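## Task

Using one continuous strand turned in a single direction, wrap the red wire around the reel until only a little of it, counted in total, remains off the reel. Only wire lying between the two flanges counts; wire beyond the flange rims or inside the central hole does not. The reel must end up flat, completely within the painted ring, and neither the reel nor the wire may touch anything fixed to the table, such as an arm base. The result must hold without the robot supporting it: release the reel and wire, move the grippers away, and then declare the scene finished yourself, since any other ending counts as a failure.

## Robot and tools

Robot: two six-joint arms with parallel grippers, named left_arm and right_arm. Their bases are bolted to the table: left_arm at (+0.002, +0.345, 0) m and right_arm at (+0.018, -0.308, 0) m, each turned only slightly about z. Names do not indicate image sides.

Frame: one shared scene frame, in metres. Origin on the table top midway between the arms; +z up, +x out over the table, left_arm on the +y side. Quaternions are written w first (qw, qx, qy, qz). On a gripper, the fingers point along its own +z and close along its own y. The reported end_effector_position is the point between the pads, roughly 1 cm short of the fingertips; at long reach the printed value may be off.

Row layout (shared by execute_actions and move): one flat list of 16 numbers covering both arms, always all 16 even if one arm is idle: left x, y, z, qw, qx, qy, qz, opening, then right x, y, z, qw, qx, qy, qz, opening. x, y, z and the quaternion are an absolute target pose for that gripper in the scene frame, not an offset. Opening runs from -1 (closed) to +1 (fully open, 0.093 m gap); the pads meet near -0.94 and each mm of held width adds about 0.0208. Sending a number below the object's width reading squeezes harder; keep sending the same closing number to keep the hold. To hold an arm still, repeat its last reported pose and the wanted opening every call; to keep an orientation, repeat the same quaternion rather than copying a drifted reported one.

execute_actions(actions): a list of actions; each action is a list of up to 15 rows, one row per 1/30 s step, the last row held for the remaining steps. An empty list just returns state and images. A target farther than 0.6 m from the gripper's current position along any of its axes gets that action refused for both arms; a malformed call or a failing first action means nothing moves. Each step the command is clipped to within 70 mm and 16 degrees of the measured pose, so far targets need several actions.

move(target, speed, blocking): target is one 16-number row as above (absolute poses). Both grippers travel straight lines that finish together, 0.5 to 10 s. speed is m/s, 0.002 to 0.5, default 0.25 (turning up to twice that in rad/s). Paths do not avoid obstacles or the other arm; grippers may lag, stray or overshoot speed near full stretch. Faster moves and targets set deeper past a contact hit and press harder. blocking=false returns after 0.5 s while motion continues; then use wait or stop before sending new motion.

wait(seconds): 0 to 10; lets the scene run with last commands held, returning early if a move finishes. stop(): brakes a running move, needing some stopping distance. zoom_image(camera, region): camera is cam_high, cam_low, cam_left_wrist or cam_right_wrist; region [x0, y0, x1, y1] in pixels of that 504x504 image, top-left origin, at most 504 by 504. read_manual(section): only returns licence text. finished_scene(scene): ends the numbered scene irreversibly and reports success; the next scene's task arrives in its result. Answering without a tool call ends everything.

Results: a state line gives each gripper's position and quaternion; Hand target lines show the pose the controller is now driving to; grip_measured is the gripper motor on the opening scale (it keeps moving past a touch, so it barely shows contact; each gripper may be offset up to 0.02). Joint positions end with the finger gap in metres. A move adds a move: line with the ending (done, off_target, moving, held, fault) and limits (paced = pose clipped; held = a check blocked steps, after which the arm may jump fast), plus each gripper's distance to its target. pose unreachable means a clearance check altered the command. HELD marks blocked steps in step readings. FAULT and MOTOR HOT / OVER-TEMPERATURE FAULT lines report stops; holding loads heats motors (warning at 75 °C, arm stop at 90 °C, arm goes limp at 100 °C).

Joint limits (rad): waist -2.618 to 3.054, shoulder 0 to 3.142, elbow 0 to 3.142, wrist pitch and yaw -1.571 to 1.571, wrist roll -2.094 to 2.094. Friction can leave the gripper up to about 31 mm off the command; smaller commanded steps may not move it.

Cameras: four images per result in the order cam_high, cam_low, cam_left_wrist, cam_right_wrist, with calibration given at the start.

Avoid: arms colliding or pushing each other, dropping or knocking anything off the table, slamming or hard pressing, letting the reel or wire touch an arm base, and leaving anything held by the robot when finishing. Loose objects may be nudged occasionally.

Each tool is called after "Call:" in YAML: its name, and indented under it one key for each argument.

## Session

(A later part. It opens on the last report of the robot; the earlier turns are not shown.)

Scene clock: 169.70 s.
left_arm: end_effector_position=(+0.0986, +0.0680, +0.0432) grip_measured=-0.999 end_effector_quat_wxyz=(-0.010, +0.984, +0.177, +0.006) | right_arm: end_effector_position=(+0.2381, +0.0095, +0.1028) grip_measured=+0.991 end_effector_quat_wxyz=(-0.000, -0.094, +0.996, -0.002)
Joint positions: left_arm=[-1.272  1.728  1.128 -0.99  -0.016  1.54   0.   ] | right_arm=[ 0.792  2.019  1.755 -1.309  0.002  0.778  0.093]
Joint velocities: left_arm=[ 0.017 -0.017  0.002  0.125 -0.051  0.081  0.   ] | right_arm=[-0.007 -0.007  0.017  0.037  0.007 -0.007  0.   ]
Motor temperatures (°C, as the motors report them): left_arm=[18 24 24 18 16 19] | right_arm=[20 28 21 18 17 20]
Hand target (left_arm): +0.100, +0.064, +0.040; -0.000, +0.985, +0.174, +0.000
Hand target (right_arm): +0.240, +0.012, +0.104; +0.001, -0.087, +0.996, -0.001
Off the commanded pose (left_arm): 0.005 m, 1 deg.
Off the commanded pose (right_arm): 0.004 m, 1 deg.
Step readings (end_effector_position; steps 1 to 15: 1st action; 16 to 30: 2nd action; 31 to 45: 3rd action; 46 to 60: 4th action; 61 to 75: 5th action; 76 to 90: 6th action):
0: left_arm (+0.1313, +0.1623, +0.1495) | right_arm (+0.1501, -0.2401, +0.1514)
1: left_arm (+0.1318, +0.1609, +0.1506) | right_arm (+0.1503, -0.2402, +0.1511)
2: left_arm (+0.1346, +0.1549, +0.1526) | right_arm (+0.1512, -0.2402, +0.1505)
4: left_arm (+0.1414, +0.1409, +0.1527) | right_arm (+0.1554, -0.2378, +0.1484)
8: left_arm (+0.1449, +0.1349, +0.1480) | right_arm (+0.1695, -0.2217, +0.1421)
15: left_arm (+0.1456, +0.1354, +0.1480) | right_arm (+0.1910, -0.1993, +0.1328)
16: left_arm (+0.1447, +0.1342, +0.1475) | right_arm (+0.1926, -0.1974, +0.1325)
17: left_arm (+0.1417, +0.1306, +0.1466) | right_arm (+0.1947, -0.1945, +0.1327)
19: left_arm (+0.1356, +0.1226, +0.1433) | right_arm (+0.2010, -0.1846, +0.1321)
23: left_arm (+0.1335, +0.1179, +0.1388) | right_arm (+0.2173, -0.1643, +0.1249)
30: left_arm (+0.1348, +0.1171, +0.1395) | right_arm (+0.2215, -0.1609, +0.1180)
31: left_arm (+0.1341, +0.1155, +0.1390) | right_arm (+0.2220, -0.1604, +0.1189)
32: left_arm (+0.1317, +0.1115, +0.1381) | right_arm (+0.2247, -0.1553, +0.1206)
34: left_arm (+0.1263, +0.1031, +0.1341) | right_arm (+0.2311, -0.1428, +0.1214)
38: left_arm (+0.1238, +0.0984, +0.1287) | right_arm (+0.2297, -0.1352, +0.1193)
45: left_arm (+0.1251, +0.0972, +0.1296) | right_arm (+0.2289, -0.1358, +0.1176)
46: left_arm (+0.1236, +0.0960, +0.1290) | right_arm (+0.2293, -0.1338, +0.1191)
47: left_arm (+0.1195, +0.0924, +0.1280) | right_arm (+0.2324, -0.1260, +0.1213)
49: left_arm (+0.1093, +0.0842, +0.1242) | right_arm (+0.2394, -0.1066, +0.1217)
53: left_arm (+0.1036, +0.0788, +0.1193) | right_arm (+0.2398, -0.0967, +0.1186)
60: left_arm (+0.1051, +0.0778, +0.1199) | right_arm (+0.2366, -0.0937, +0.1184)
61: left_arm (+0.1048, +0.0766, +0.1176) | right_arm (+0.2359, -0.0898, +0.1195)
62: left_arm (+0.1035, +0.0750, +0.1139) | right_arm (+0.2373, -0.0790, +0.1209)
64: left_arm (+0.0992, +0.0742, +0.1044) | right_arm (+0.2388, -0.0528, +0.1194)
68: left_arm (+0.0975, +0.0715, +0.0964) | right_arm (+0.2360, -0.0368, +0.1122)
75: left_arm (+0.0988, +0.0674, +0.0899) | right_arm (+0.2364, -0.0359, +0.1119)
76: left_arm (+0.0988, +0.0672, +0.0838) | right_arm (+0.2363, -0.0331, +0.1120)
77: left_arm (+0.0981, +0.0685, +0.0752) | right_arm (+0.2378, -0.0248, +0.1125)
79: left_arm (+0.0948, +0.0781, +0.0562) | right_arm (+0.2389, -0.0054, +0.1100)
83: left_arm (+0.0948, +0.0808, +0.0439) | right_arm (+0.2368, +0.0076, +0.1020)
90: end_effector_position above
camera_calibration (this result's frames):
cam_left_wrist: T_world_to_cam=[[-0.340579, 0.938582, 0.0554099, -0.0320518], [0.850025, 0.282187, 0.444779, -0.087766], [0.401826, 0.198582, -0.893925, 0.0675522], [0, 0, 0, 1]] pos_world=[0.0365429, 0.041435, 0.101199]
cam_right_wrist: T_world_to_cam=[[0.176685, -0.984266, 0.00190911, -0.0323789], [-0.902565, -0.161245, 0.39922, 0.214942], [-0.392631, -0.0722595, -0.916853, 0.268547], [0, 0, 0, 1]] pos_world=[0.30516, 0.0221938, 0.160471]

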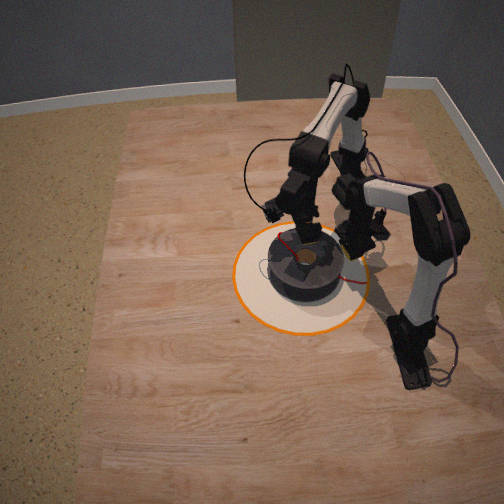

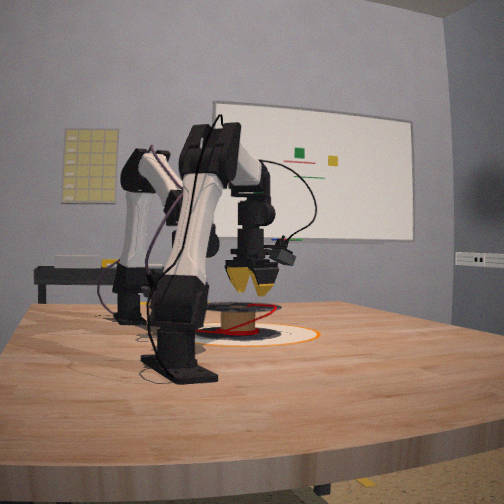

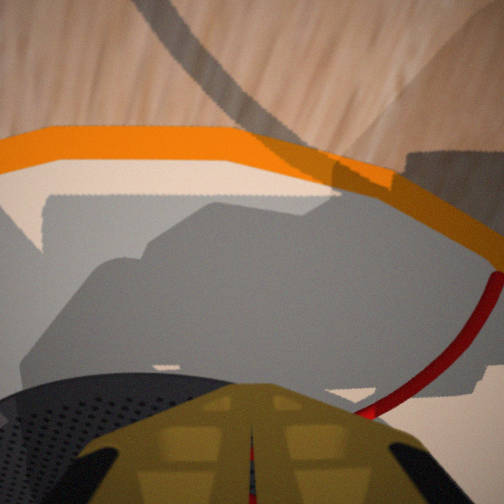

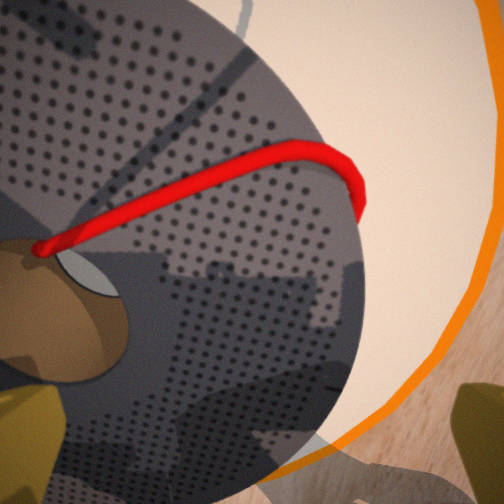

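Call:
execute_actions:
  actions:
    - [[0.10,0.062,0.004,0,0.985,0.174,0,-1,0.24,0.0125,0.075,0,-0.087,0.996,0,1]]
    - [[0.10,0.062,0.003,0,0.985,0.174,0,-1,0.24,0.0125,0.046,0,-0.087,0.996,0,1]]
    - [[0.10,0.062,0.003,0,0.985,0.174,0,-1,0.24,0.0125,0.046,0,-0.087,0.996,0,0.3]]

Scene clock: 172.03 s.
left_arm: end_effector_position=(+0.0975, +0.0670, +0.0111) grip_measured=-0.999 end_effector_quat_wxyz=(-0.010, +0.985, +0.171, +0.003) | right_arm: end_effector_position=(+0.2411, +0.0143, +0.0552) grip_measured=+0.410 end_effector_quat_wxyz=(+0.005, -0.088, +0.996, +0.006)
Joint positions: left_arm=[-1.272  1.781  1.053 -0.861 -0.008  1.553  0.   ] | right_arm=[ 0.792  2.045  1.603 -1.112  0.     0.79   0.065]
Joint velocities: left_arm=[-0.002 -0.002 -0.002 -0.007 -0.037 -0.066  0.   ] | right_arm=[-0.002 -0.002 -0.002 -0.007  0.037  0.007 -0.   ]
Motor temperatures (°C, as the motors report them): left_arm=[18 24 24 18 16 19] | right_arm=[20 28 21 18 17 20]
Hand target (left_arm): +0.100, +0.062, +0.003; -0.000, +0.985, +0.174, +0.000
Hand target (right_arm): +0.240, +0.012, +0.046; -0.000, -0.087, +0.996, -0.000
Off the commanded pose (left_arm): 0.010 m, 1 deg.
Off the commanded pose (right_arm): 0.009 m, 1 deg.
Step readings (end_effector_position; steps 1 to 15: 1st action; 16 to 30: 2nd action; 31 to 45: 3rd action):
0: left_arm (+0.0990, +0.0649, +0.0432) | right_arm (+0.2381, +0.0095, +0.1029)
1: left_arm (+0.0992, +0.0642, +0.0401) | right_arm (+0.2384, +0.0099, +0.1004)
2: left_arm (+0.0993, +0.0637, +0.0350) | right_arm (+0.2386, +0.0102, +0.0970)
4: left_arm (+0.0979, +0.0661, +0.0240) | right_arm (+0.2372, +0.0082, +0.0884)
8: left_arm (+0.0973, +0.0679, +0.0113) | right_arm (+0.2374, +0.0085, +0.0822)
15: left_arm (+0.0976, +0.0671, +0.0111) | right_arm (+0.2398, +0.0120, +0.0822)
16: left_arm (+0.0976, +0.0671, +0.0111) | right_arm (+0.2401, +0.0124, +0.0789)
17: left_arm (+0.0976, +0.0671, +0.0111) | right_arm (+0.2400, +0.0123, +0.0745)
19: left_arm (+0.0976, +0.0671, +0.0111) | right_arm (+0.2376, +0.0089, +0.0629)
23: left_arm (+0.0975, +0.0670, +0.0111) | right_arm (+0.2388, +0.0111, +0.0552)
30: left_arm (+0.0975, +0.0670, +0.0111) | right_arm (+0.2405, +0.0135, +0.0552)
31: left_arm (+0.0975, +0.0670, +0.0111) | right_arm (+0.2405, +0.0136, +0.0552)
32: left_arm (+0.0975, +0.0670, +0.0111) | right_arm (+0.2409, +0.0142, +0.0552)
34: left_arm (+0.0975, +0.0670, +0.0111) | right_arm (+0.2411, +0.0143, +0.0552)
38: left_arm (+0.0975, +0.0670, +0.0111) | right_arm (+0.2411, +0.0143, +0.0552)
45: end_effector_position above
camera_calibration (this result's frames):
cam_left_wrist: T_world_to_cam=[[-0.328814, 0.942752, 0.0556777, -0.0310891], [0.856676, 0.272941, 0.437732, -0.0722709], [0.397476, 0.19163, -0.89738, 0.0403506], [0, 0, 0, 1]] pos_world=[0.0356518, 0.0413026, 0.0695761]
cam_right_wrist: T_world_to_cam=[[0.165472, -0.986131, -0.0128271, -0.0245438], [-0.908137, -0.157431, 0.387946, 0.239351], [-0.384585, -0.0525455, -0.921593, 0.224469], [0, 0, 0, 1]] pos_world=[0.307752, 0.0252727, 0.113699]

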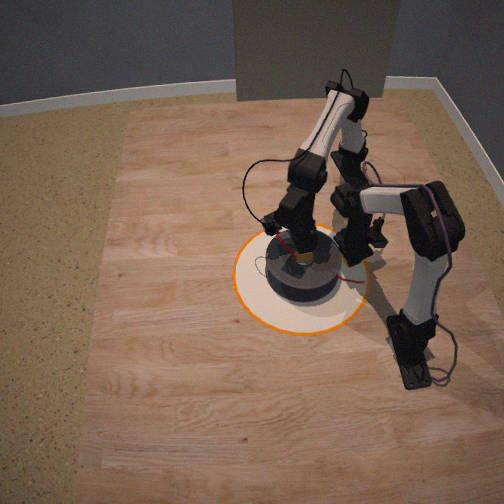

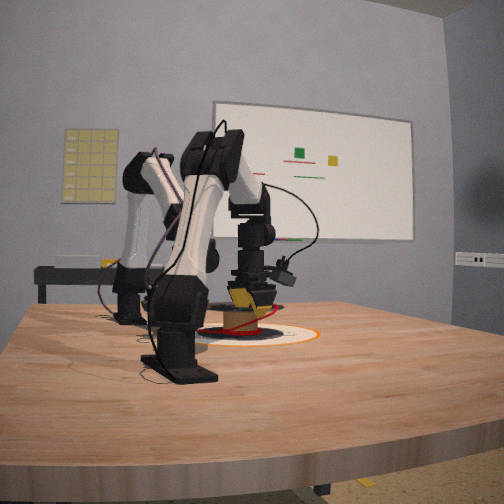

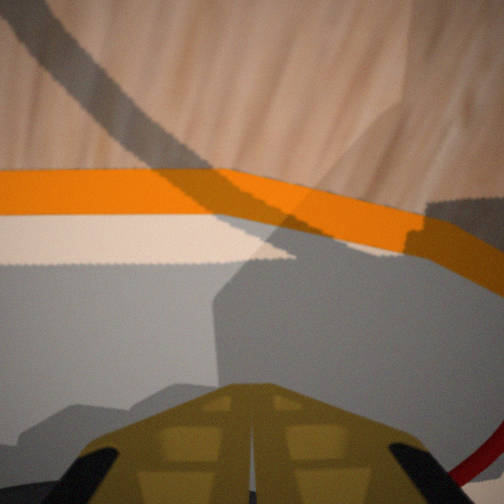

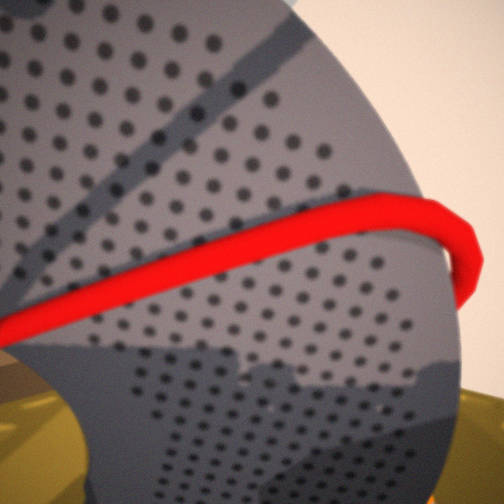

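Call:
execute_actions:
  actions:
    - [[0.10,0.062,0.003,0,0.985,0.174,0,-1,0.2708,0.0284,0.052,0,-0.342,0.940,0,0.3]]
    - [[0.10,0.062,0.003,0,0.985,0.174,0,-1,0.2897,0.0553,0.052,0,-0.574,0.819,0,0.3]]
    - [[0.10,0.062,0.003,0,0.985,0.174,0,-1,0.2925,0.088,0.052,0,-0.766,0.643,0,0.3]]

Scene clock: 174.00 s.
left_arm: end_effector_position=(+0.0972, +0.0658, +0.0111) grip_measured=-0.999 end_effector_quat_wxyz=(-0.007, +0.985, +0.171, +0.001) | right_arm: end_effector_position=(+0.2895, +0.0956, +0.0604) grip_measured=+0.411 end_effector_quat_wxyz=(+0.021, -0.736, +0.676, +0.033)
Joint positions: left_arm=[-1.272  1.781  1.053 -0.857 -0.004  1.554  0.   ] | right_arm=[ 0.785  2.445  2.282 -1.358 -0.06  -0.695  0.065]
Joint velocities: left_arm=[-0.007  0.007 -0.007 -0.051  0.022  0.11   0.   ] | right_arm=[-0.022  0.105  0.203 -0.139 -0.007 -0.286 -0.   ]
Motor temperatures (°C, as the motors report them): left_arm=[18 24 24 19 16 19] | right_arm=[20 28 21 18 17 20]
Hand target (left_arm): +0.100, +0.062, +0.003; -0.000, +0.985, +0.174, -0.000
Hand target (right_arm): +0.292, +0.088, +0.052; -0.004, +0.765, -0.644, -0.002
Off the commanded pose (left_arm): 0.009 m, 1 deg.
Off the commanded pose (right_arm): 0.012 m, 7 deg.
Step readings (end_effector_position; steps 1 to 15: 1st action; 16 to 30: 2nd action; 31 to 45: 3rd action):
0: left_arm (+0.0975, +0.0670, +0.0111) | right_arm (+0.2411, +0.0143, +0.0552)
1: left_arm (+0.0975, +0.0668, +0.0111) | right_arm (+0.2432, +0.0155, +0.0555)
2: left_arm (+0.0974, +0.0667, +0.0111) | right_arm (+0.2484, +0.0192, +0.0557)
4: left_arm (+0.0974, +0.0667, +0.0111) | right_arm (+0.2594, +0.0265, +0.0549)
8: left_arm (+0.0974, +0.0667, +0.0111) | right_arm (+0.2693, +0.0328, +0.0549)
15: left_arm (+0.0974, +0.0667, +0.0111) | right_arm (+0.2685, +0.0346, +0.0548)
16: left_arm (+0.0974, +0.0667, +0.0111) | right_arm (+0.2697, +0.0363, +0.0556)
17: left_arm (+0.0974, +0.0667, +0.0111) | right_arm (+0.2730, +0.0408, +0.0559)
19: left_arm (+0.0974, +0.0667, +0.0111) | right_arm (+0.2802, +0.0532, +0.0549)
23: left_arm (+0.0974, +0.0667, +0.0111) | right_arm (+0.2852, +0.0634, +0.0558)
30: left_arm (+0.0974, +0.0667, +0.0111) | right_arm (+0.2844, +0.0623, +0.0563)
31: left_arm (+0.0974, +0.0665, +0.0111) | right_arm (+0.2854, +0.0645, +0.0567)
32: left_arm (+0.0973, +0.0664, +0.0111) | right_arm (+0.2881, +0.0695, +0.0570)
34: left_arm (+0.0973, +0.0664, +0.0111) | right_arm (+0.2895, +0.0812, +0.0569)
38: left_arm (+0.0974, +0.0659, +0.0111) | right_arm (+0.2877, +0.0933, +0.0590)
45: end_effector_position above
camera_calibration (this result's frames):
cam_left_wrist: T_world_to_cam=[[-0.327297, 0.943515, 0.0515335, -0.0302312], [0.858233, 0.274009, 0.433999, -0.0718229], [0.395364, 0.186274, -0.899438, 0.041277], [0, 0, 0, 1]] pos_world=[0.0354268, 0.0405149, 0.0698552]
cam_right_wrist: T_world_to_cam=[[0.997063, 0.0748882, -0.0160639, -0.294261], [0.0760127, -0.941775, 0.327539, 0.0877699], [0.00940022, -0.327798, -0.944701, 0.165847], [0, 0, 0, 1]] pos_world=[0.285166, 0.15906, 0.123201]

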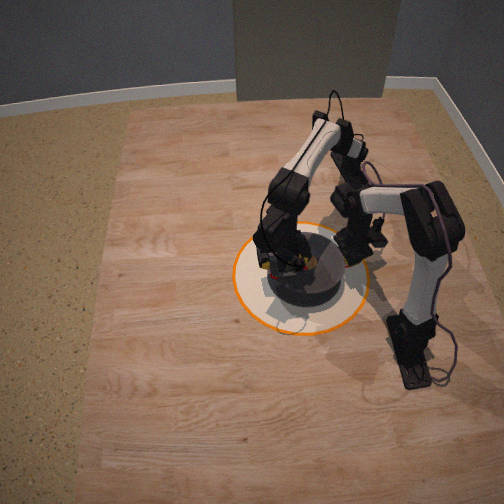

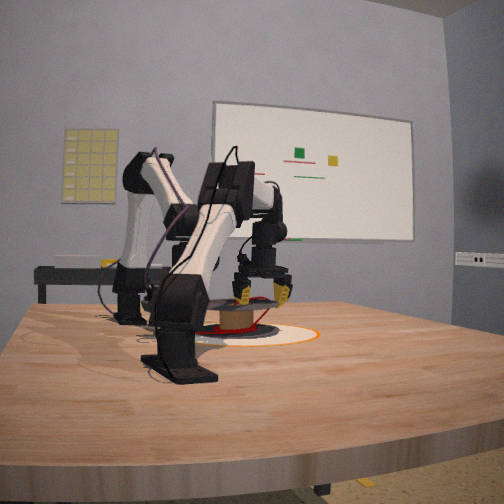

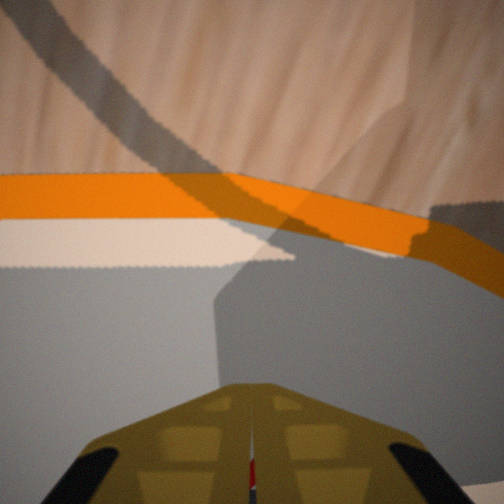

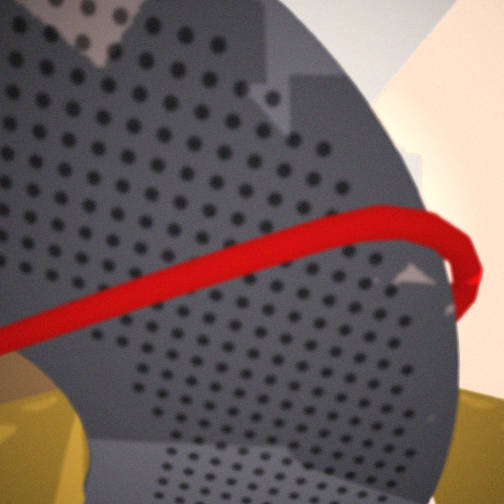

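Call:
execute_actions:
  actions:
    - [[0.10,0.062,0.003,0,0.985,0.174,0,-1,0.2786,0.1178,0.047,0,-0.906,0.423,0,0.3]]
    - [[0.10,0.062,0.003,0,0.985,0.174,0,-1,0.2568,0.1346,0.047,0,-0.976,0.216,0,0.3]]
    - [[0.10,0.062,0.003,0,0.985,0.174,0,-1,0.2568,0.1346,0.047,0,-0.976,0.216,0,0.3]]

Scene clock: 175.90 s.
left_arm: end_effector_position=(+0.0905, +0.0456, +0.0116) grip_measured=-0.999 end_effector_quat_wxyz=(+0.031, +0.986, +0.163, -0.019) | right_arm: end_effector_position=(+0.2567, +0.1308, +0.0655) grip_measured=+0.411 end_effector_quat_wxyz=(-0.019, +0.969, -0.248, -0.006)
Joint positions: left_arm=[-1.286  1.781  1.053 -0.786  0.047  1.554  0.   ] | right_arm=[ 0.892  2.593  2.579 -1.523 -0.021 -1.574  0.065]
Joint velocities: left_arm=[-0.002  0.002  0.007  0.007 -0.022 -0.022  0.   ] | right_arm=[-0.017  0.007 -0.002  0.037 -0.022  0.007  0.   ]
Motor temperatures (°C, as the motors report them): left_arm=[18 24 24 19 16 19] | right_arm=[20 29 21 18 17 20]
Hand target (left_arm): +0.100, +0.062, +0.004; +0.000, +0.985, +0.174, -0.000
Hand target (right_arm): +0.257, +0.132, +0.066; -0.022, +0.969, -0.247, -0.007
Off the commanded pose (left_arm): 0.021 m, 4 deg.
Off the commanded pose (right_arm): 0.019 m, 4 deg.
Step readings (end_effector_position; steps 1 to 15: 1st action; 16 to 30: 2nd action; 31 to 45: 3rd action):
0: left_arm (+0.0972, +0.0654, +0.0111) | right_arm (+0.2897, +0.0941, +0.0607)
1: left_arm (+0.0972, +0.0654, +0.0111) | right_arm (+0.2893, +0.0960, +0.0609)
2: left_arm (+0.0971, +0.0651, +0.0111) | right_arm (+0.2886, +0.0994, +0.0608)
4: left_arm (+0.0945, +0.0629, +0.0110) | right_arm (+0.2847, +0.1085, +0.0624)
8: left_arm (+0.0929, +0.0551, +0.0111) | right_arm (+0.2785, +0.1223, +0.0678)
15: left_arm (+0.0934, +0.0526, +0.0112) | right_arm (+0.2766, +0.1268, +0.0697)
16: left_arm (+0.0934, +0.0526, +0.0112) | right_arm (+0.2753, +0.1276, +0.0696)
17: left_arm (+0.0930, +0.0522, +0.0112) | right_arm (+0.2735, +0.1287, +0.0696)
19: left_arm (+0.0908, +0.0489, +0.0114) | right_arm (+0.2685, +0.1329, +0.0697)
23: left_arm (+0.0868, +0.0442, +0.0117) | right_arm (+0.2603, +0.1400, +0.0727)
30: left_arm (+0.0887, +0.0447, +0.0117) | right_arm (+0.2567, +0.1372, +0.0711)
31: left_arm (+0.0889, +0.0447, +0.0117) | right_arm (+0.2566, +0.1364, +0.0701)
32: left_arm (+0.0890, +0.0448, +0.0117) | right_arm (+0.2565, +0.1356, +0.0691)
34: left_arm (+0.0897, +0.0452, +0.0116) | right_arm (+0.2564, +0.1338, +0.0676)
37: left_arm (+0.0905, +0.0455, +0.0116) | right_arm (+0.2566, +0.1314, +0.0656) HELD right_arm
38: left_arm (+0.0905, +0.0455, +0.0116) | right_arm (+0.2565, +0.1310, +0.0655) HELD right_arm
45: end_effector_position above HELD right_arm
HELD right_arm: steps 37 to 45.
pose unreachable (right arm): on one or more control steps of this call, first in action 2 (counted from 0), this arm could not follow its commanded pose, so it was not sent that pose on those steps. On the call's last step it was still not sent that pose. It may still have moved: this result reports where it is.
cause: the commanded pose would bring a part of the arm too close to another arm (this arm's forearm (the part past joint 3) and the other arm's wrist (the part past joint 4)).
camera_calibration (this result's frames):
cam_left_wrist: T_world_to_cam=[[-0.312852, 0.949619, -0.0186617, -0.0142027], [0.873154, 0.295282, 0.387828, -0.062555], [0.373799, 0.105038, -0.921543, 0.0540932], [0, 0, 0, 1]] pos_world=[0.0299568, 0.0262767, 0.0738447]
cam_right_wrist: T_world_to_cam=[[0.489514, 0.871389, 0.0325291, -0.241194], [0.800867, -0.464028, 0.378536, -0.130106], [0.344947, -0.159247, -0.925015, 0.0730649], [0, 0, 0, 1]] pos_world=[0.197062, 0.161437, 0.124682]

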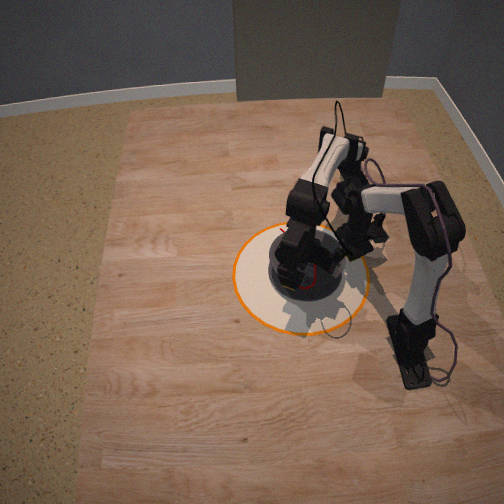

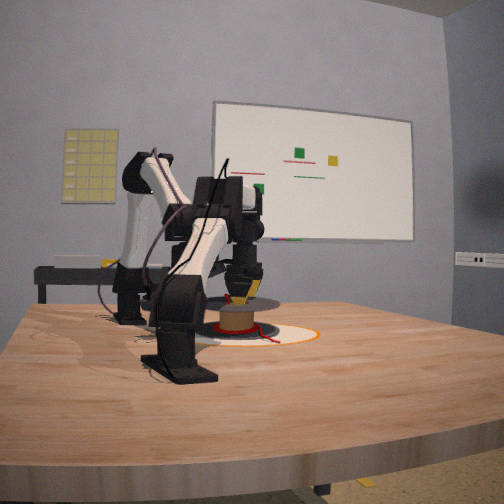

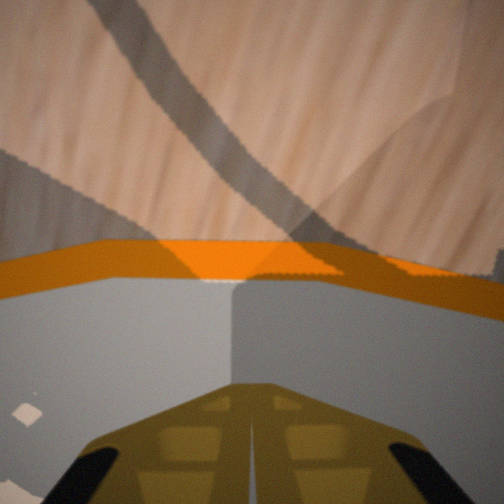

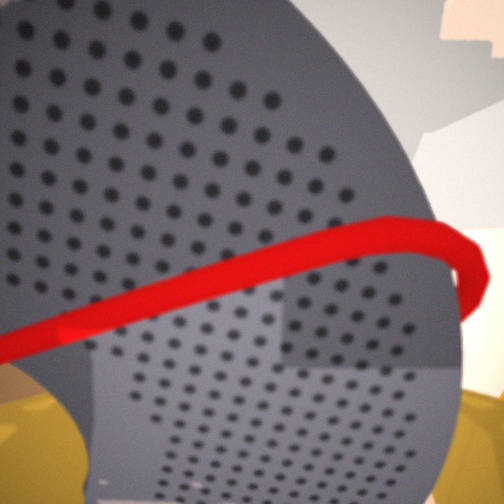

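Call:
execute_actions:
  actions:
    - [[0.07,0.07,0.06,0,0.985,0.174,0,-1,0.2786,0.1146,0.05,0,-0.906,0.423,0,0.3]]
    - [[0.06,0.14,0.12,0,0.985,0.174,0,-1,0.2925,0.085,0.05,0,-0.737,0.676,0,0.3]]
    - [[0.08,0.22,0.13,0,0.92,0.39,0,1,0.2925,0.085,0.05,0,-0.737,0.676,0,0.3]]
    - [[0.12,0.27,0.13,0,0.82,0.574,0,1,0.2925,0.085,0.047,0,-0.737,0.676,0,1]]
    - [[0.14,0.29,0.13,0,0.707,0.707,0,1,0.2925,0.085,0.105,0,-0.737,0.676,0,1]]
    - [[0.14,0.29,0.13,0,0.707,0.707,0,1,0.30,0.02,0.13,0,-0.737,0.676,0,1]]
    - [[0.14,0.29,0.13,0,0.707,0.707,0,1,0.30,-0.05,0.14,0,-0.6,0.8,0,1]]

Scene clock: 187.70 s.
left_arm: end_effector_position=(+0.1354, +0.2898, +0.1277) grip_measured=+0.991 end_effector_quat_wxyz=(+0.005, +0.712, +0.702, +0.001) | right_arm: end_effector_position=(+0.3008, -0.0527, +0.1440) grip_measured=+0.990 end_effector_quat_wxyz=(-0.006, -0.603, +0.798, +0.003)
Joint positions: left_arm=[-0.415  1.06   0.924 -1.426  0.002  1.197  0.093] | right_arm=[ 0.558  2.016  1.913 -1.48  -0.007 -0.562  0.093]
Joint velocities: left_arm=[ 0.012 -0.002  0.002 -0.037 -0.007 -0.022  0.001] | right_arm=[-0.017  0.002 -0.051  0.095 -0.007  0.125 -0.   ]
Motor temperatures (°C, as the motors report them): left_arm=[18 24 24 18 16 19] | right_arm=[20 34 21 18 17 20]
Hand target (left_arm): +0.140, +0.290, +0.130; +0.000, +0.707, +0.707, +0.000
Hand target (right_arm): +0.300, -0.050, +0.141; -0.001, -0.600, +0.800, +0.002
Off the commanded pose (left_arm): 0.005 m, 1 deg.
Off the commanded pose (right_arm): 0.005 m, 1 deg.
Step readings (end_effector_position; steps 1 to 15: 1st action; 16 to 30: 2nd action; 31 to 45: 3rd action; 46 to 60: 4th action; 61 to 75: 5th action; 76 to 90: 6th action; 91 to 105: 7th action):
0: left_arm (+0.0905, +0.0456, +0.0116) | right_arm (+0.2567, +0.1308, +0.0655)
1: left_arm (+0.0902, +0.0455, +0.0116) | right_arm (+0.2567, +0.1308, +0.0655) HELD left_arm
2: left_arm (+0.0901, +0.0455, +0.0116) | right_arm (+0.2573, +0.1303, +0.0655)
4: left_arm (+0.0884, +0.0477, +0.0133) | right_arm (+0.2586, +0.1280, +0.0655)
8: left_arm (+0.0777, +0.0579, +0.0301) | right_arm (+0.2664, +0.1224, +0.0655)
15: left_arm (+0.0708, +0.0636, +0.0527) | right_arm (+0.2762, +0.1130, +0.0620)
16: left_arm (+0.0703, +0.0673, +0.0551) | right_arm (+0.2767, +0.1102, +0.0604)
17: left_arm (+0.0685, +0.0759, +0.0604) | right_arm (+0.2764, +0.1058, +0.0584)
19: left_arm (+0.0653, +0.0940, +0.0803) | right_arm (+0.2805, +0.0962, +0.0550)
23: left_arm (+0.0623, +0.1171, +0.1131) | right_arm (+0.2915, +0.0870, +0.0549)
30: left_arm (+0.0589, +0.1337, +0.1152) | right_arm (+0.2902, +0.0815, +0.0545)
31: left_arm (+0.0607, +0.1375, +0.1145) | right_arm (+0.2898, +0.0810, +0.0546)
32: left_arm (+0.0659, +0.1490, +0.1135) | right_arm (+0.2894, +0.0805, +0.0546)
34: left_arm (+0.0753, +0.1785, +0.1161) | right_arm (+0.2889, +0.0797, +0.0546)
38: left_arm (+0.0827, +0.2056, +0.1269) | right_arm (+0.2883, +0.0789, +0.0545)
45: left_arm (+0.0815, +0.2130, +0.1270) | right_arm (+0.2881, +0.0787, +0.0545)
46: left_arm (+0.0855, +0.2171, +0.1268) | right_arm (+0.2879, +0.0785, +0.0545)
47: left_arm (+0.0970, +0.2285, +0.1264) | right_arm (+0.2883, +0.0792, +0.0543)
49: left_arm (+0.1135, +0.2492, +0.1277) | right_arm (+0.2901, +0.0811, +0.0523)
53: left_arm (+0.1231, +0.2640, +0.1277) | right_arm (+0.2917, +0.0826, +0.0502)
60: left_arm (+0.1227, +0.2657, +0.1277) | right_arm (+0.2935, +0.0846, +0.0501)
61: left_arm (+0.1243, +0.2682, +0.1277) | right_arm (+0.2935, +0.0845, +0.0549)
62: left_arm (+0.1287, +0.2756, +0.1277) | right_arm (+0.2944, +0.0858, +0.0616)
64: left_arm (+0.1339, +0.2863, +0.1277) | right_arm (+0.2984, +0.0914, +0.0813)
68: left_arm (+0.1354, +0.2898, +0.1277) | right_arm (+0.3009, +0.0950, +0.1077)
75: left_arm (+0.1354, +0.2898, +0.1277) | right_arm (+0.2964, +0.0886, +0.1075)
76: left_arm (+0.1354, +0.2898, +0.1277) | right_arm (+0.2966, +0.0845, +0.1075)
77: left_arm (+0.1354, +0.2898, +0.1277) | right_arm (+0.2946, +0.0741, +0.1073)
79: left_arm (+0.1354, +0.2898, +0.1277) | right_arm (+0.2959, +0.0506, +0.1129)
83: left_arm (+0.1354, +0.2898, +0.1277) | right_arm (+0.3052, +0.0232, +0.1313)
90: left_arm (+0.1354, +0.2898, +0.1277) | right_arm (+0.3031, +0.0198, +0.1356)
91: left_arm (+0.1354, +0.2898, +0.1277) | right_arm (+0.3028, +0.0157, +0.1333)
92: left_arm (+0.1354, +0.2898, +0.1277) | right_arm (+0.2986, +0.0035, +0.1304)
94: left_arm (+0.1354, +0.2898, +0.1277) | right_arm (+0.2944, -0.0267, +0.1298)
98: left_arm (+0.1354, +0.2898, +0.1277) | right_arm (+0.2978, -0.0564, +0.1405)
105: end_effector_position above
HELD left_arm: step 1.
pose unreachable (left arm): on one or more control steps of this call, first in action 0 (counted from 0), this arm could not follow its commanded pose, so it was not sent that pose on those steps. It may still have moved: this result reports where it is.
cause: the commanded pose would bring a part of the arm too close to another arm (this arm's wrist (the part past joint 4) and the other arm's forearm (the part past joint 3)).
camera_calibration (this result's frames):
cam_left_wrist: T_world_to_cam=[[-0.999275, 0.0237473, 0.0297427, 0.125224], [0.034164, 0.904093, 0.425969, -0.286592], [-0.0167745, 0.426676, -0.904249, 0.0761444], [0, 0, 0, 1]] pos_world=[0.136201, 0.223643, 0.187208]
cam_right_wrist: T_world_to_cam=[[0.9588, -0.28377, -0.0132928, -0.300841], [-0.254442, -0.878634, 0.404056, 0.0116512], [-0.126339, -0.384027, -0.914638, 0.22966], [0, 0, 0, 1]] pos_world=[0.320426, 0.0130632, 0.201349]

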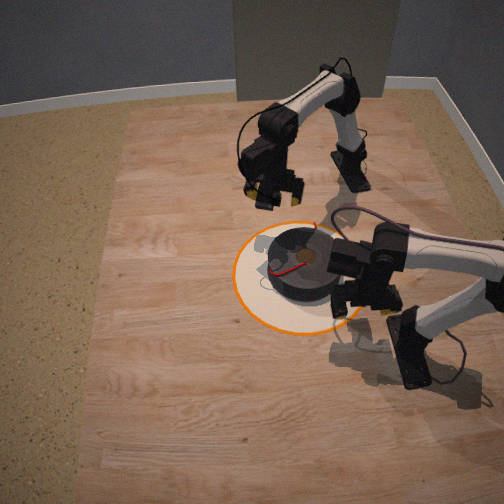

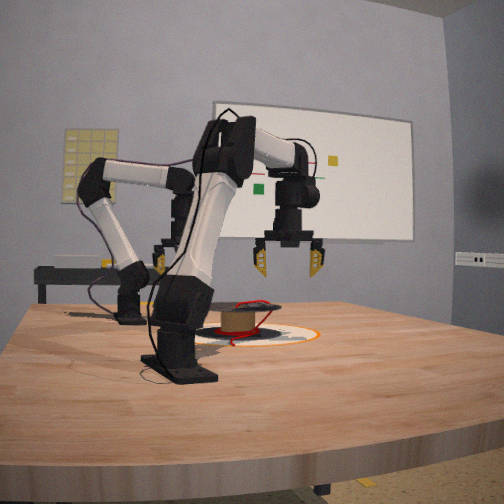

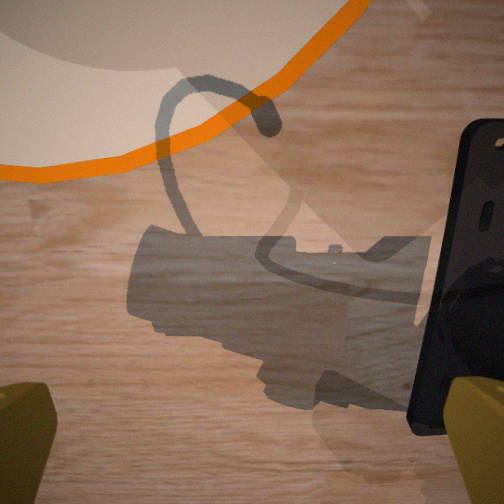

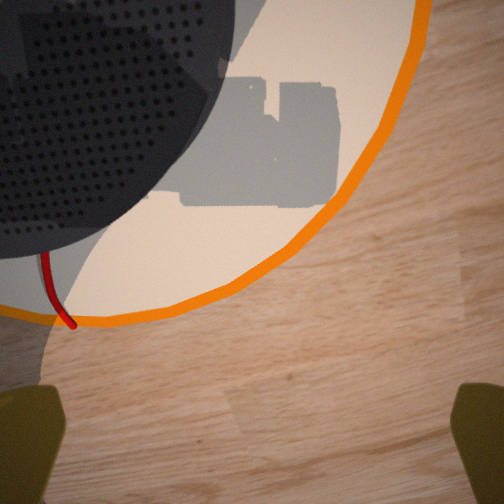

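Call:
move:
  target: [0.294,0.080,0.105,0,0.676,0.737,0,1,0.176,-0.080,0.06,0.155,-0.678,0.702,0.150,-0.1]
  speed: 0.35

Scene clock: 191.63 s.
left_arm: end_effector_position=(+0.2909, +0.0799, +0.1069) grip_measured=+0.991 end_effector_quat_wxyz=(+0.003, +0.676, +0.737, -0.002) | right_arm: end_effector_position=(+0.1810, -0.0823, +0.0629) grip_measured=-0.097 end_effector_quat_wxyz=(+0.153, -0.675, +0.708, +0.141)
Joint positions: left_arm=[-0.768  2.035  1.793 -1.324  0.004  0.745  0.093] | right_arm=[ 0.609  1.348  0.768 -0.668 -0.272 -0.695  0.041]
Joint velocities: left_arm=[-0.007 -0.022 -0.002 -0.007 -0.007 -0.022  0.   ] | right_arm=[ 0.002  0.002  0.007  0.066  0.051 -0.037  0.   ]
Motor temperatures (°C, as the motors report them): left_arm=[18 24 24 18 16 19] | right_arm=[20 34 21 18 17 20]
Hand target (left_arm): +0.291, +0.079, +0.108; -0.002, +0.676, +0.737, -0.000
Hand target (right_arm): +0.175, -0.082, +0.061; -0.156, +0.680, -0.701, -0.147
Off the commanded pose (left_arm): 0.004 m, 0 deg.
Off the commanded pose (right_arm): 0.006 m, 1 deg.
move: done
camera_calibration (this result's frames):
cam_left_wrist: T_world_to_cam=[[-0.996426, -0.0759909, 0.0368935, 0.292538], [-0.0532038, 0.903796, 0.424643, -0.0677007], [-0.0656133, 0.421163, -0.904609, 0.164191], [0, 0, 0, 1]] pos_world=[0.298664, 0.0142665, 0.166485]
cam_right_wrist: T_world_to_cam=[[0.998272, -0.0586975, 0.00270096, -0.185165], [-0.0586695, -0.998232, -0.00948566, -0.0313141], [0.00325297, 0.00931081, -0.999951, 0.14328], [0, 0, 0, 1]] pos_world=[0.182542, -0.0434615, 0.143476]

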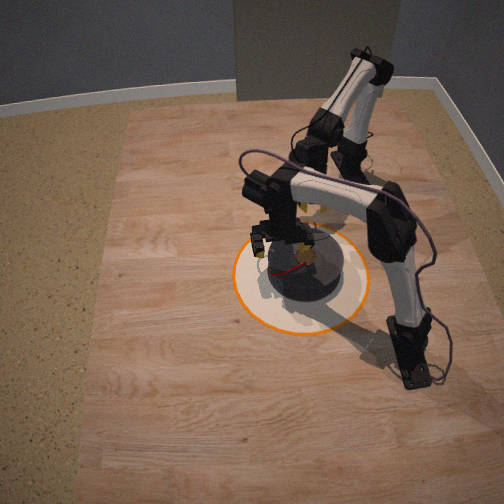

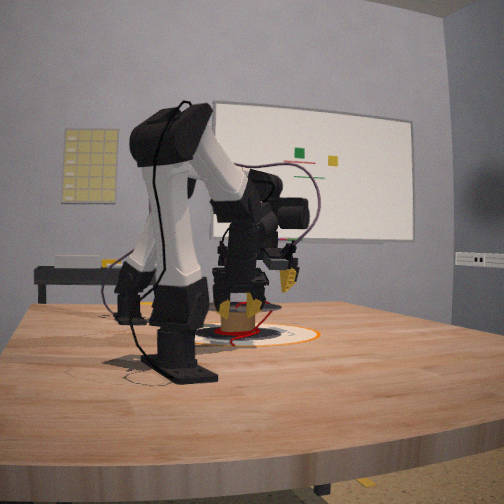

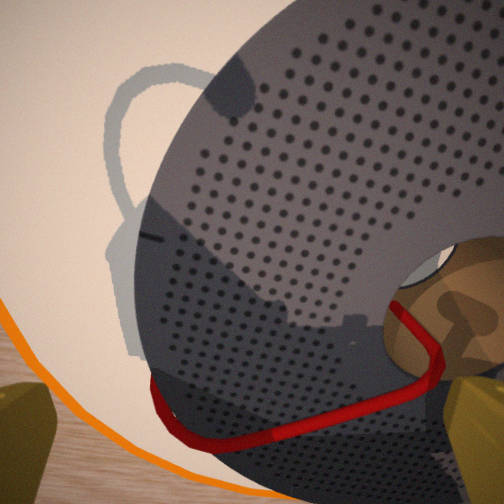

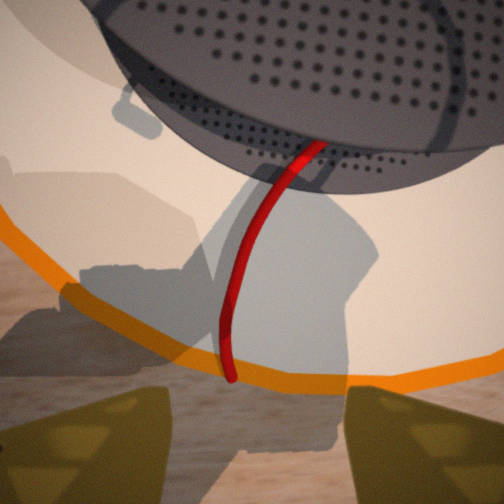

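Call:
execute_actions:
  actions:
    - [[0.295,0.080,0.075,0,0.676,0.737,0,1,0.168,-0.078,0.03,0.155,-0.678,0.702,0.150,-0.1]]
    - [[0.295,0.080,0.046,0,0.676,0.737,0,1,0.168,-0.078,0.004,0.155,-0.678,0.702,0.150,-0.1]]
    - [[0.295,0.080,0.046,0,0.676,0.737,0,0.3,0.168,-0.078,0.004,0.155,-0.678,0.702,0.150,-0.1]]

Scene clock: 195.67 s.
left_arm: end_effector_position=(+0.2919, +0.0793, +0.0513) grip_measured=+0.462 end_effector_quat_wxyz=(-0.002, +0.676, +0.737, -0.003) | right_arm: end_effector_position=(+0.1729, -0.0784, +0.0105) grip_measured=-0.097 end_effector_quat_wxyz=(+0.163, -0.676, +0.703, +0.146)
Joint positions: left_arm=[-0.767  2.072  1.626 -1.129  0.005  0.746  0.067] | right_arm=[ 0.64   1.433  0.592 -0.378 -0.273 -0.67   0.041]
Joint velocities: left_arm=[-0.002 -0.017  0.002 -0.007  0.066 -0.066 -0.   ] | right_arm=[ 0.007  0.007 -0.007 -0.051  0.007  0.037 -0.   ]
Motor temperatures (°C, as the motors report them): left_arm=[18 25 24 18 16 19] | right_arm=[20 33 21 19 17 20]
Hand target (left_arm): +0.295, +0.080, +0.046; -0.000, +0.676, +0.737, +0.000
Hand target (right_arm): +0.168, -0.078, +0.004; -0.155, +0.678, -0.702, -0.150
Off the commanded pose (left_arm): 0.006 m, 0 deg.
Off the commanded pose (right_arm): 0.008 m, 1 deg.
Step readings (end_effector_position; steps 1 to 15: 1st action; 16 to 30: 2nd action; 31 to 45: 3rd action):
0: left_arm (+0.2908, +0.0799, +0.1069) | right_arm (+0.1812, -0.0820, +0.0631)
1: left_arm (+0.2911, +0.0797, +0.1038) | right_arm (+0.1810, -0.0808, +0.0602)
2: left_arm (+0.2909, +0.0798, +0.0997) | right_arm (+0.1792, -0.0799, +0.0553)
4: left_arm (+0.2882, +0.0823, +0.0886) | right_arm (+0.1699, -0.0844, +0.0423)
8: left_arm (+0.2878, +0.0827, +0.0794) | right_arm (+0.1649, -0.0870, +0.0329)
15: left_arm (+0.2910, +0.0797, +0.0794) | right_arm (+0.1708, -0.0808, +0.0358)
16: left_arm (+0.2914, +0.0793, +0.0760) | right_arm (+0.1716, -0.0797, +0.0338)
17: left_arm (+0.2914, +0.0794, +0.0718) | right_arm (+0.1723, -0.0791, +0.0299)
19: left_arm (+0.2881, +0.0824, +0.0602) | right_arm (+0.1694, -0.0821, +0.0183)
23: left_arm (+0.2880, +0.0825, +0.0514) | right_arm (+0.1665, -0.0852, +0.0074)
30: left_arm (+0.2914, +0.0794, +0.0513) | right_arm (+0.1716, -0.0798, +0.0098)
31: left_arm (+0.2910, +0.0792, +0.0513) | right_arm (+0.1719, -0.0795, +0.0099)
32: left_arm (+0.2915, +0.0794, +0.0513) | right_arm (+0.1721, -0.0792, +0.0100)
34: left_arm (+0.2919, +0.0793, +0.0513) | right_arm (+0.1725, -0.0789, +0.0102)
38: left_arm (+0.2919, +0.0793, +0.0513) | right_arm (+0.1727, -0.0785, +0.0104)
45: end_effector_position above
camera_calibration (this result's frames):
cam_left_wrist: T_world_to_cam=[[-0.996162, -0.0758362, 0.043711, 0.29517], [-0.0497521, 0.90142, 0.430077, -0.0446269], [-0.0720174, 0.426252, -0.901733, 0.115465], [0, 0, 0, 1]] pos_world=[0.300132, 0.0133951, 0.110409]
cam_right_wrist: T_world_to_cam=[[0.998663, -0.0508267, 0.00945182, -0.176202], [-0.0505113, -0.998241, -0.0310513, -0.0295869], [0.0110134, 0.0305323, -0.999473, 0.0910952], [0, 0, 0, 1]] pos_world=[0.173469, -0.0412719, 0.0917939]

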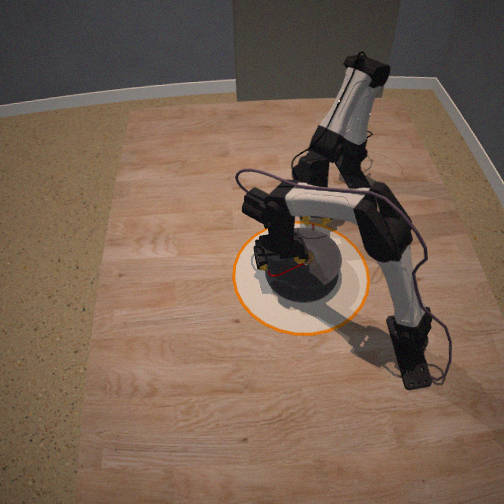

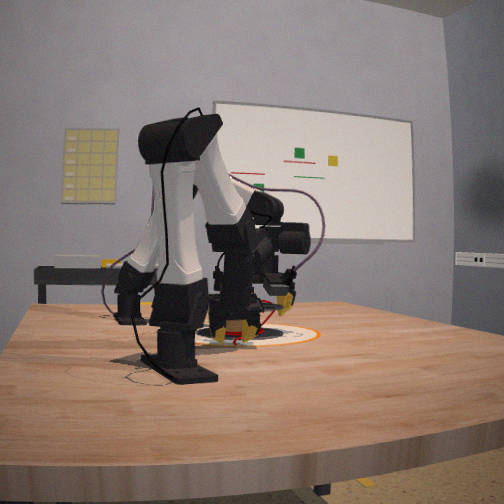

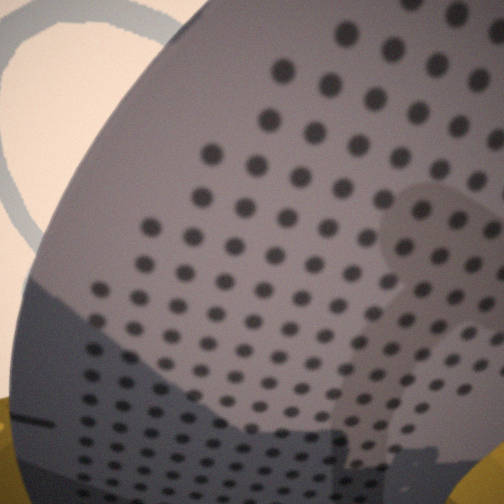

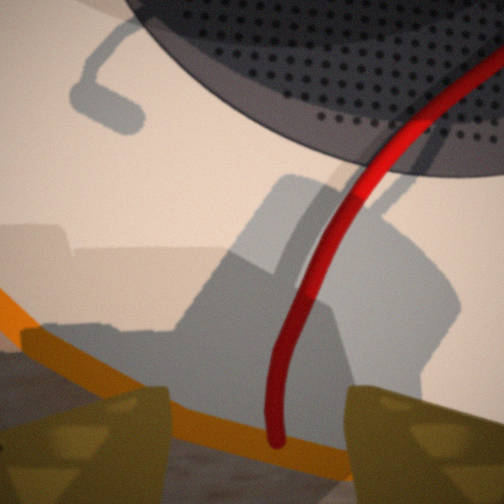

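Call:
execute_actions:
  actions:
    - [[0.295,0.080,0.046,0,0.676,0.737,0,0.3,0.170,-0.078,0.004,0.155,-0.678,0.702,0.150,-1]]
    - [[0.295,0.080,0.05,0,0.676,0.737,0,0.3,0.172,-0.078,0.02,0.155,-0.678,0.702,0.150,-1]]

Scene clock: 197.63 s.
left_arm: end_effector_position=(+0.2919, +0.0793, +0.0513) grip_measured=+0.462 end_effector_quat_wxyz=(-0.002, +0.676, +0.737, -0.003) | right_arm: end_effector_position=(+0.1693, -0.0822, +0.0113) grip_measured=-0.999 end_effector_quat_wxyz=(+0.146, -0.677, +0.706, +0.145)
Joint positions: left_arm=[-0.767  2.072  1.626 -1.129  0.005  0.746  0.067] | right_arm=[ 0.64   1.433  0.608 -0.428 -0.273 -0.672  0.   ]
Joint velocities: left_arm=[-0.022 -0.002  0.007  0.081 -0.037 -0.022  0.001] | right_arm=[-0.002 -0.012 -0.012  0.051  0.007  0.051  0.   ]
Motor temperatures (°C, as the motors report them): left_arm=[18 25 24 18 16 19] | right_arm=[20 32 21 19 17 20]
Hand target (left_arm): +0.295, +0.080, +0.050; +0.000, +0.676, +0.737, -0.000
Hand target (right_arm): +0.172, -0.078, +0.020; -0.155, +0.678, -0.702, -0.150
Off the commanded pose (left_arm): 0.003 m, 0 deg.
Off the commanded pose (right_arm): 0.010 m, 1 deg.
Step readings (end_effector_position; steps 1 to 15: 1st action; 16 to 30: 2nd action):
0: left_arm (+0.2919, +0.0793, +0.0513) | right_arm (+0.1729, -0.0784, +0.0105)
1: left_arm (+0.2919, +0.0793, +0.0513) | right_arm (+0.1729, -0.0784, +0.0105)
2: left_arm (+0.2919, +0.0793, +0.0513) | right_arm (+0.1729, -0.0784, +0.0105)
4: left_arm (+0.2919, +0.0793, +0.0513) | right_arm (+0.1730, -0.0783, +0.0105)
8: left_arm (+0.2919, +0.0793, +0.0513) | right_arm (+0.1732, -0.0781, +0.0106)
15: left_arm (+0.2919, +0.0793, +0.0513) | right_arm (+0.1732, -0.0781, +0.0106)
16: left_arm (+0.2919, +0.0793, +0.0513) | right_arm (+0.1729, -0.0784, +0.0109)
17: left_arm (+0.2919, +0.0793, +0.0513) | right_arm (+0.1726, -0.0786, +0.0115)
19: left_arm (+0.2919, +0.0793, +0.0513) | right_arm (+0.1724, -0.0788, +0.0125)
23: left_arm (+0.2919, +0.0793, +0.0513) | right_arm (+0.1708, -0.0805, +0.0120)
30: end_effector_position above
camera_calibration (this result's frames):
cam_left_wrist: T_world_to_cam=[[-0.996162, -0.0758362, 0.043711, 0.29517], [-0.0497521, 0.90142, 0.430077, -0.0446269], [-0.0720174, 0.426252, -0.901733, 0.115465], [0, 0, 0, 1]] pos_world=[0.300132, 0.0133951, 0.110409]
cam_right_wrist: T_world_to_cam=[[0.998726, -0.0490009, -0.0120923, -0.172362], [-0.04907, -0.99878, -0.00548523, -0.0341011], [-0.0118088, 0.00607161, -0.999912, 0.0939275], [0, 0, 0, 1]] pos_world=[0.171578, -0.0430757, 0.0916479]

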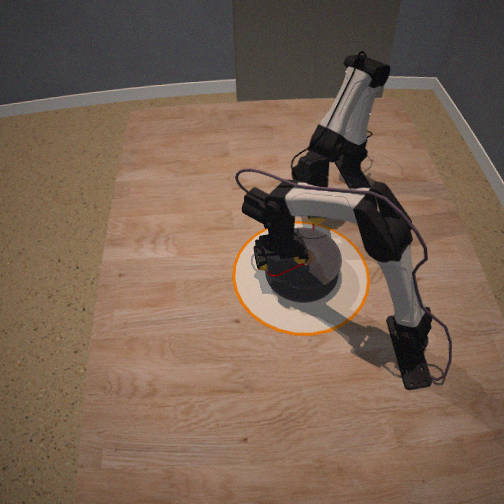

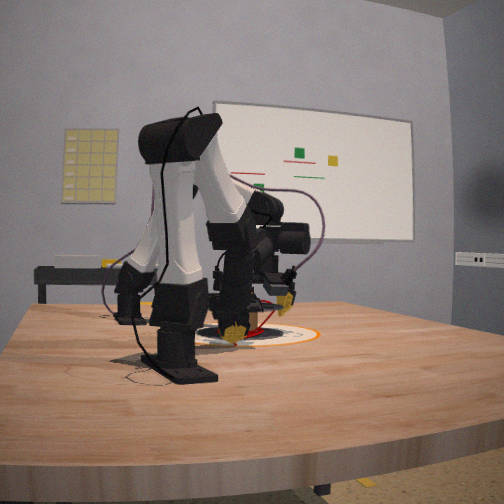

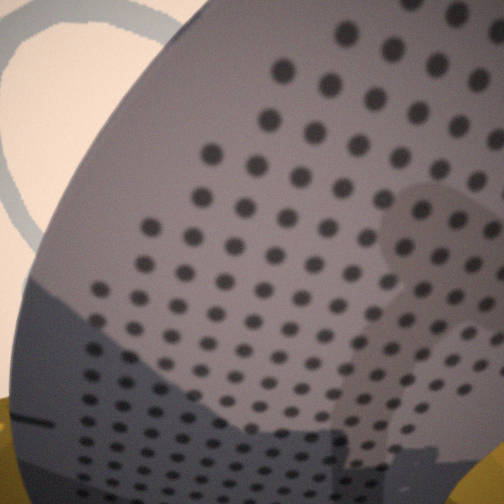

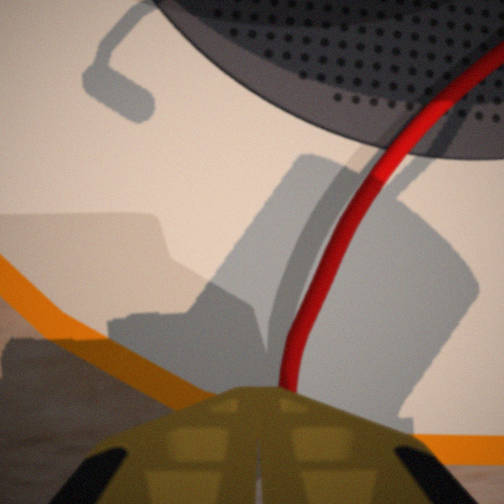

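Call:
execute_actions:
  actions:
    - [[0.295,0.080,0.05,0,0.676,0.737,0,0.3,0.176,-0.075,0.04,0.155,-0.678,0.702,0.150,-1]]

Scene clock: 198.77 s.
left_arm: end_effector_position=(+0.2919, +0.0793, +0.0513) grip_measured=+0.462 end_effector_quat_wxyz=(-0.002, +0.676, +0.737, -0.003) | right_arm: end_effector_position=(+0.1752, -0.0758, +0.0328) grip_measured=-0.999 end_effector_quat_wxyz=(+0.151, -0.679, +0.704, +0.145)
Joint positions: left_arm=[-0.767  2.072  1.626 -1.129  0.005  0.746  0.067] | right_arm=[ 0.64   1.409  0.684 -0.52  -0.273 -0.675  0.   ]
Joint velocities: left_arm=[-0.007 -0.007 -0.002  0.081  0.022  0.051 -0.   ] | right_arm=[ 0.012 -0.002 -0.012 -0.022 -0.066 -0.007  0.   ]
Motor temperatures (°C, as the motors report them): left_arm=[18 25 24 18 16 19] | right_arm=[20 32 21 19 17 20]
Hand target (left_arm): +0.295, +0.080, +0.050; +0.000, +0.676, +0.737, -0.000
Hand target (right_arm): +0.176, -0.074, +0.040; -0.155, +0.678, -0.702, -0.150
Off the commanded pose (left_arm): 0.003 m, 0 deg.
Off the commanded pose (right_arm): 0.007 m, 1 deg.
Step readings (end_effector_position):
0: left_arm (+0.2919, +0.0793, +0.0513) | right_arm (+0.1689, -0.0825, +0.0111)
1: left_arm (+0.2919, +0.0793, +0.0513) | right_arm (+0.1687, -0.0828, +0.0129)
2: left_arm (+0.2919, +0.0793, +0.0513) | right_arm (+0.1692, -0.0822, +0.0162)
4: left_arm (+0.2919, +0.0793, +0.0513) | right_arm (+0.1740, -0.0771, +0.0256)
8: left_arm (+0.2919, +0.0793, +0.0513) | right_arm (+0.1787, -0.0722, +0.0345)
15: end_effector_position above
camera_calibration (this result's frames):
cam_left_wrist: T_world_to_cam=[[-0.996162, -0.0758362, 0.043711, 0.29517], [-0.0497521, 0.90142, 0.430077, -0.0446269], [-0.0720174, 0.426252, -0.901733, 0.115465], [0, 0, 0, 1]] pos_world=[0.300132, 0.0133951, 0.110409]
cam_right_wrist: T_world_to_cam=[[0.998939, -0.0458126, -0.0047295, -0.177783], [-0.0458684, -0.99887, -0.0124519, -0.027732], [-0.00415371, 0.0126556, -0.999911, 0.114615], [0, 0, 0, 1]] pos_world=[0.176798, -0.0372958, 0.113418]

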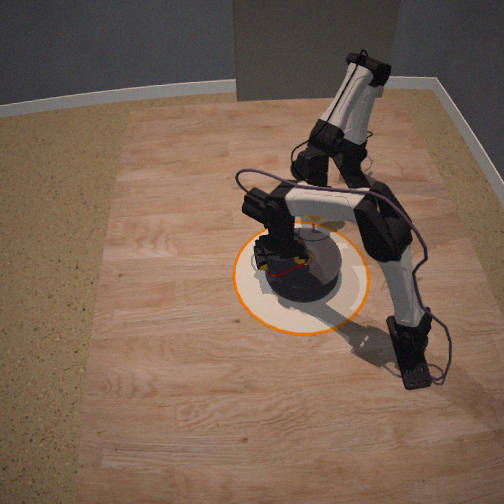

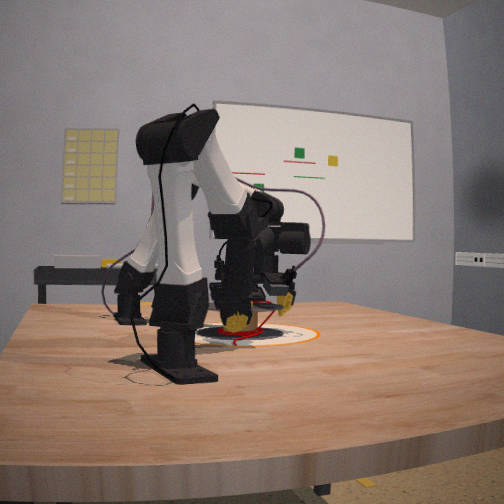

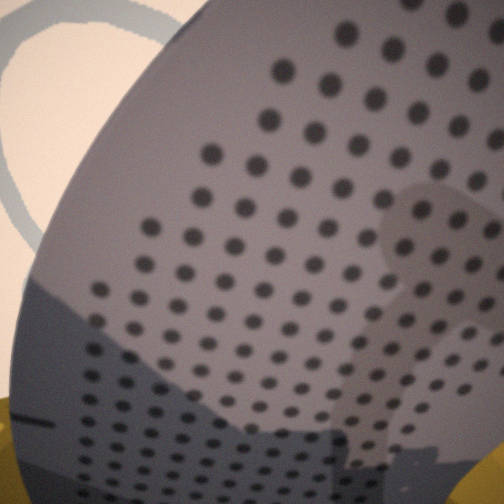

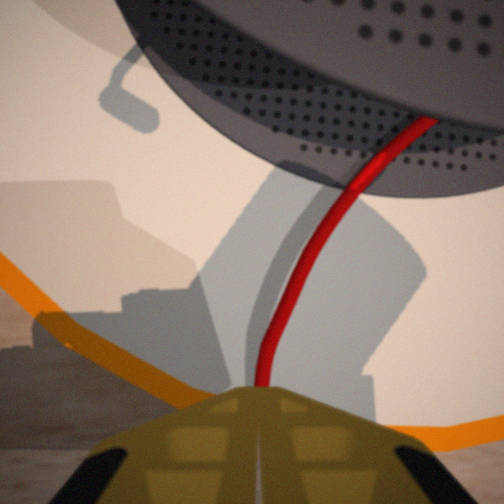

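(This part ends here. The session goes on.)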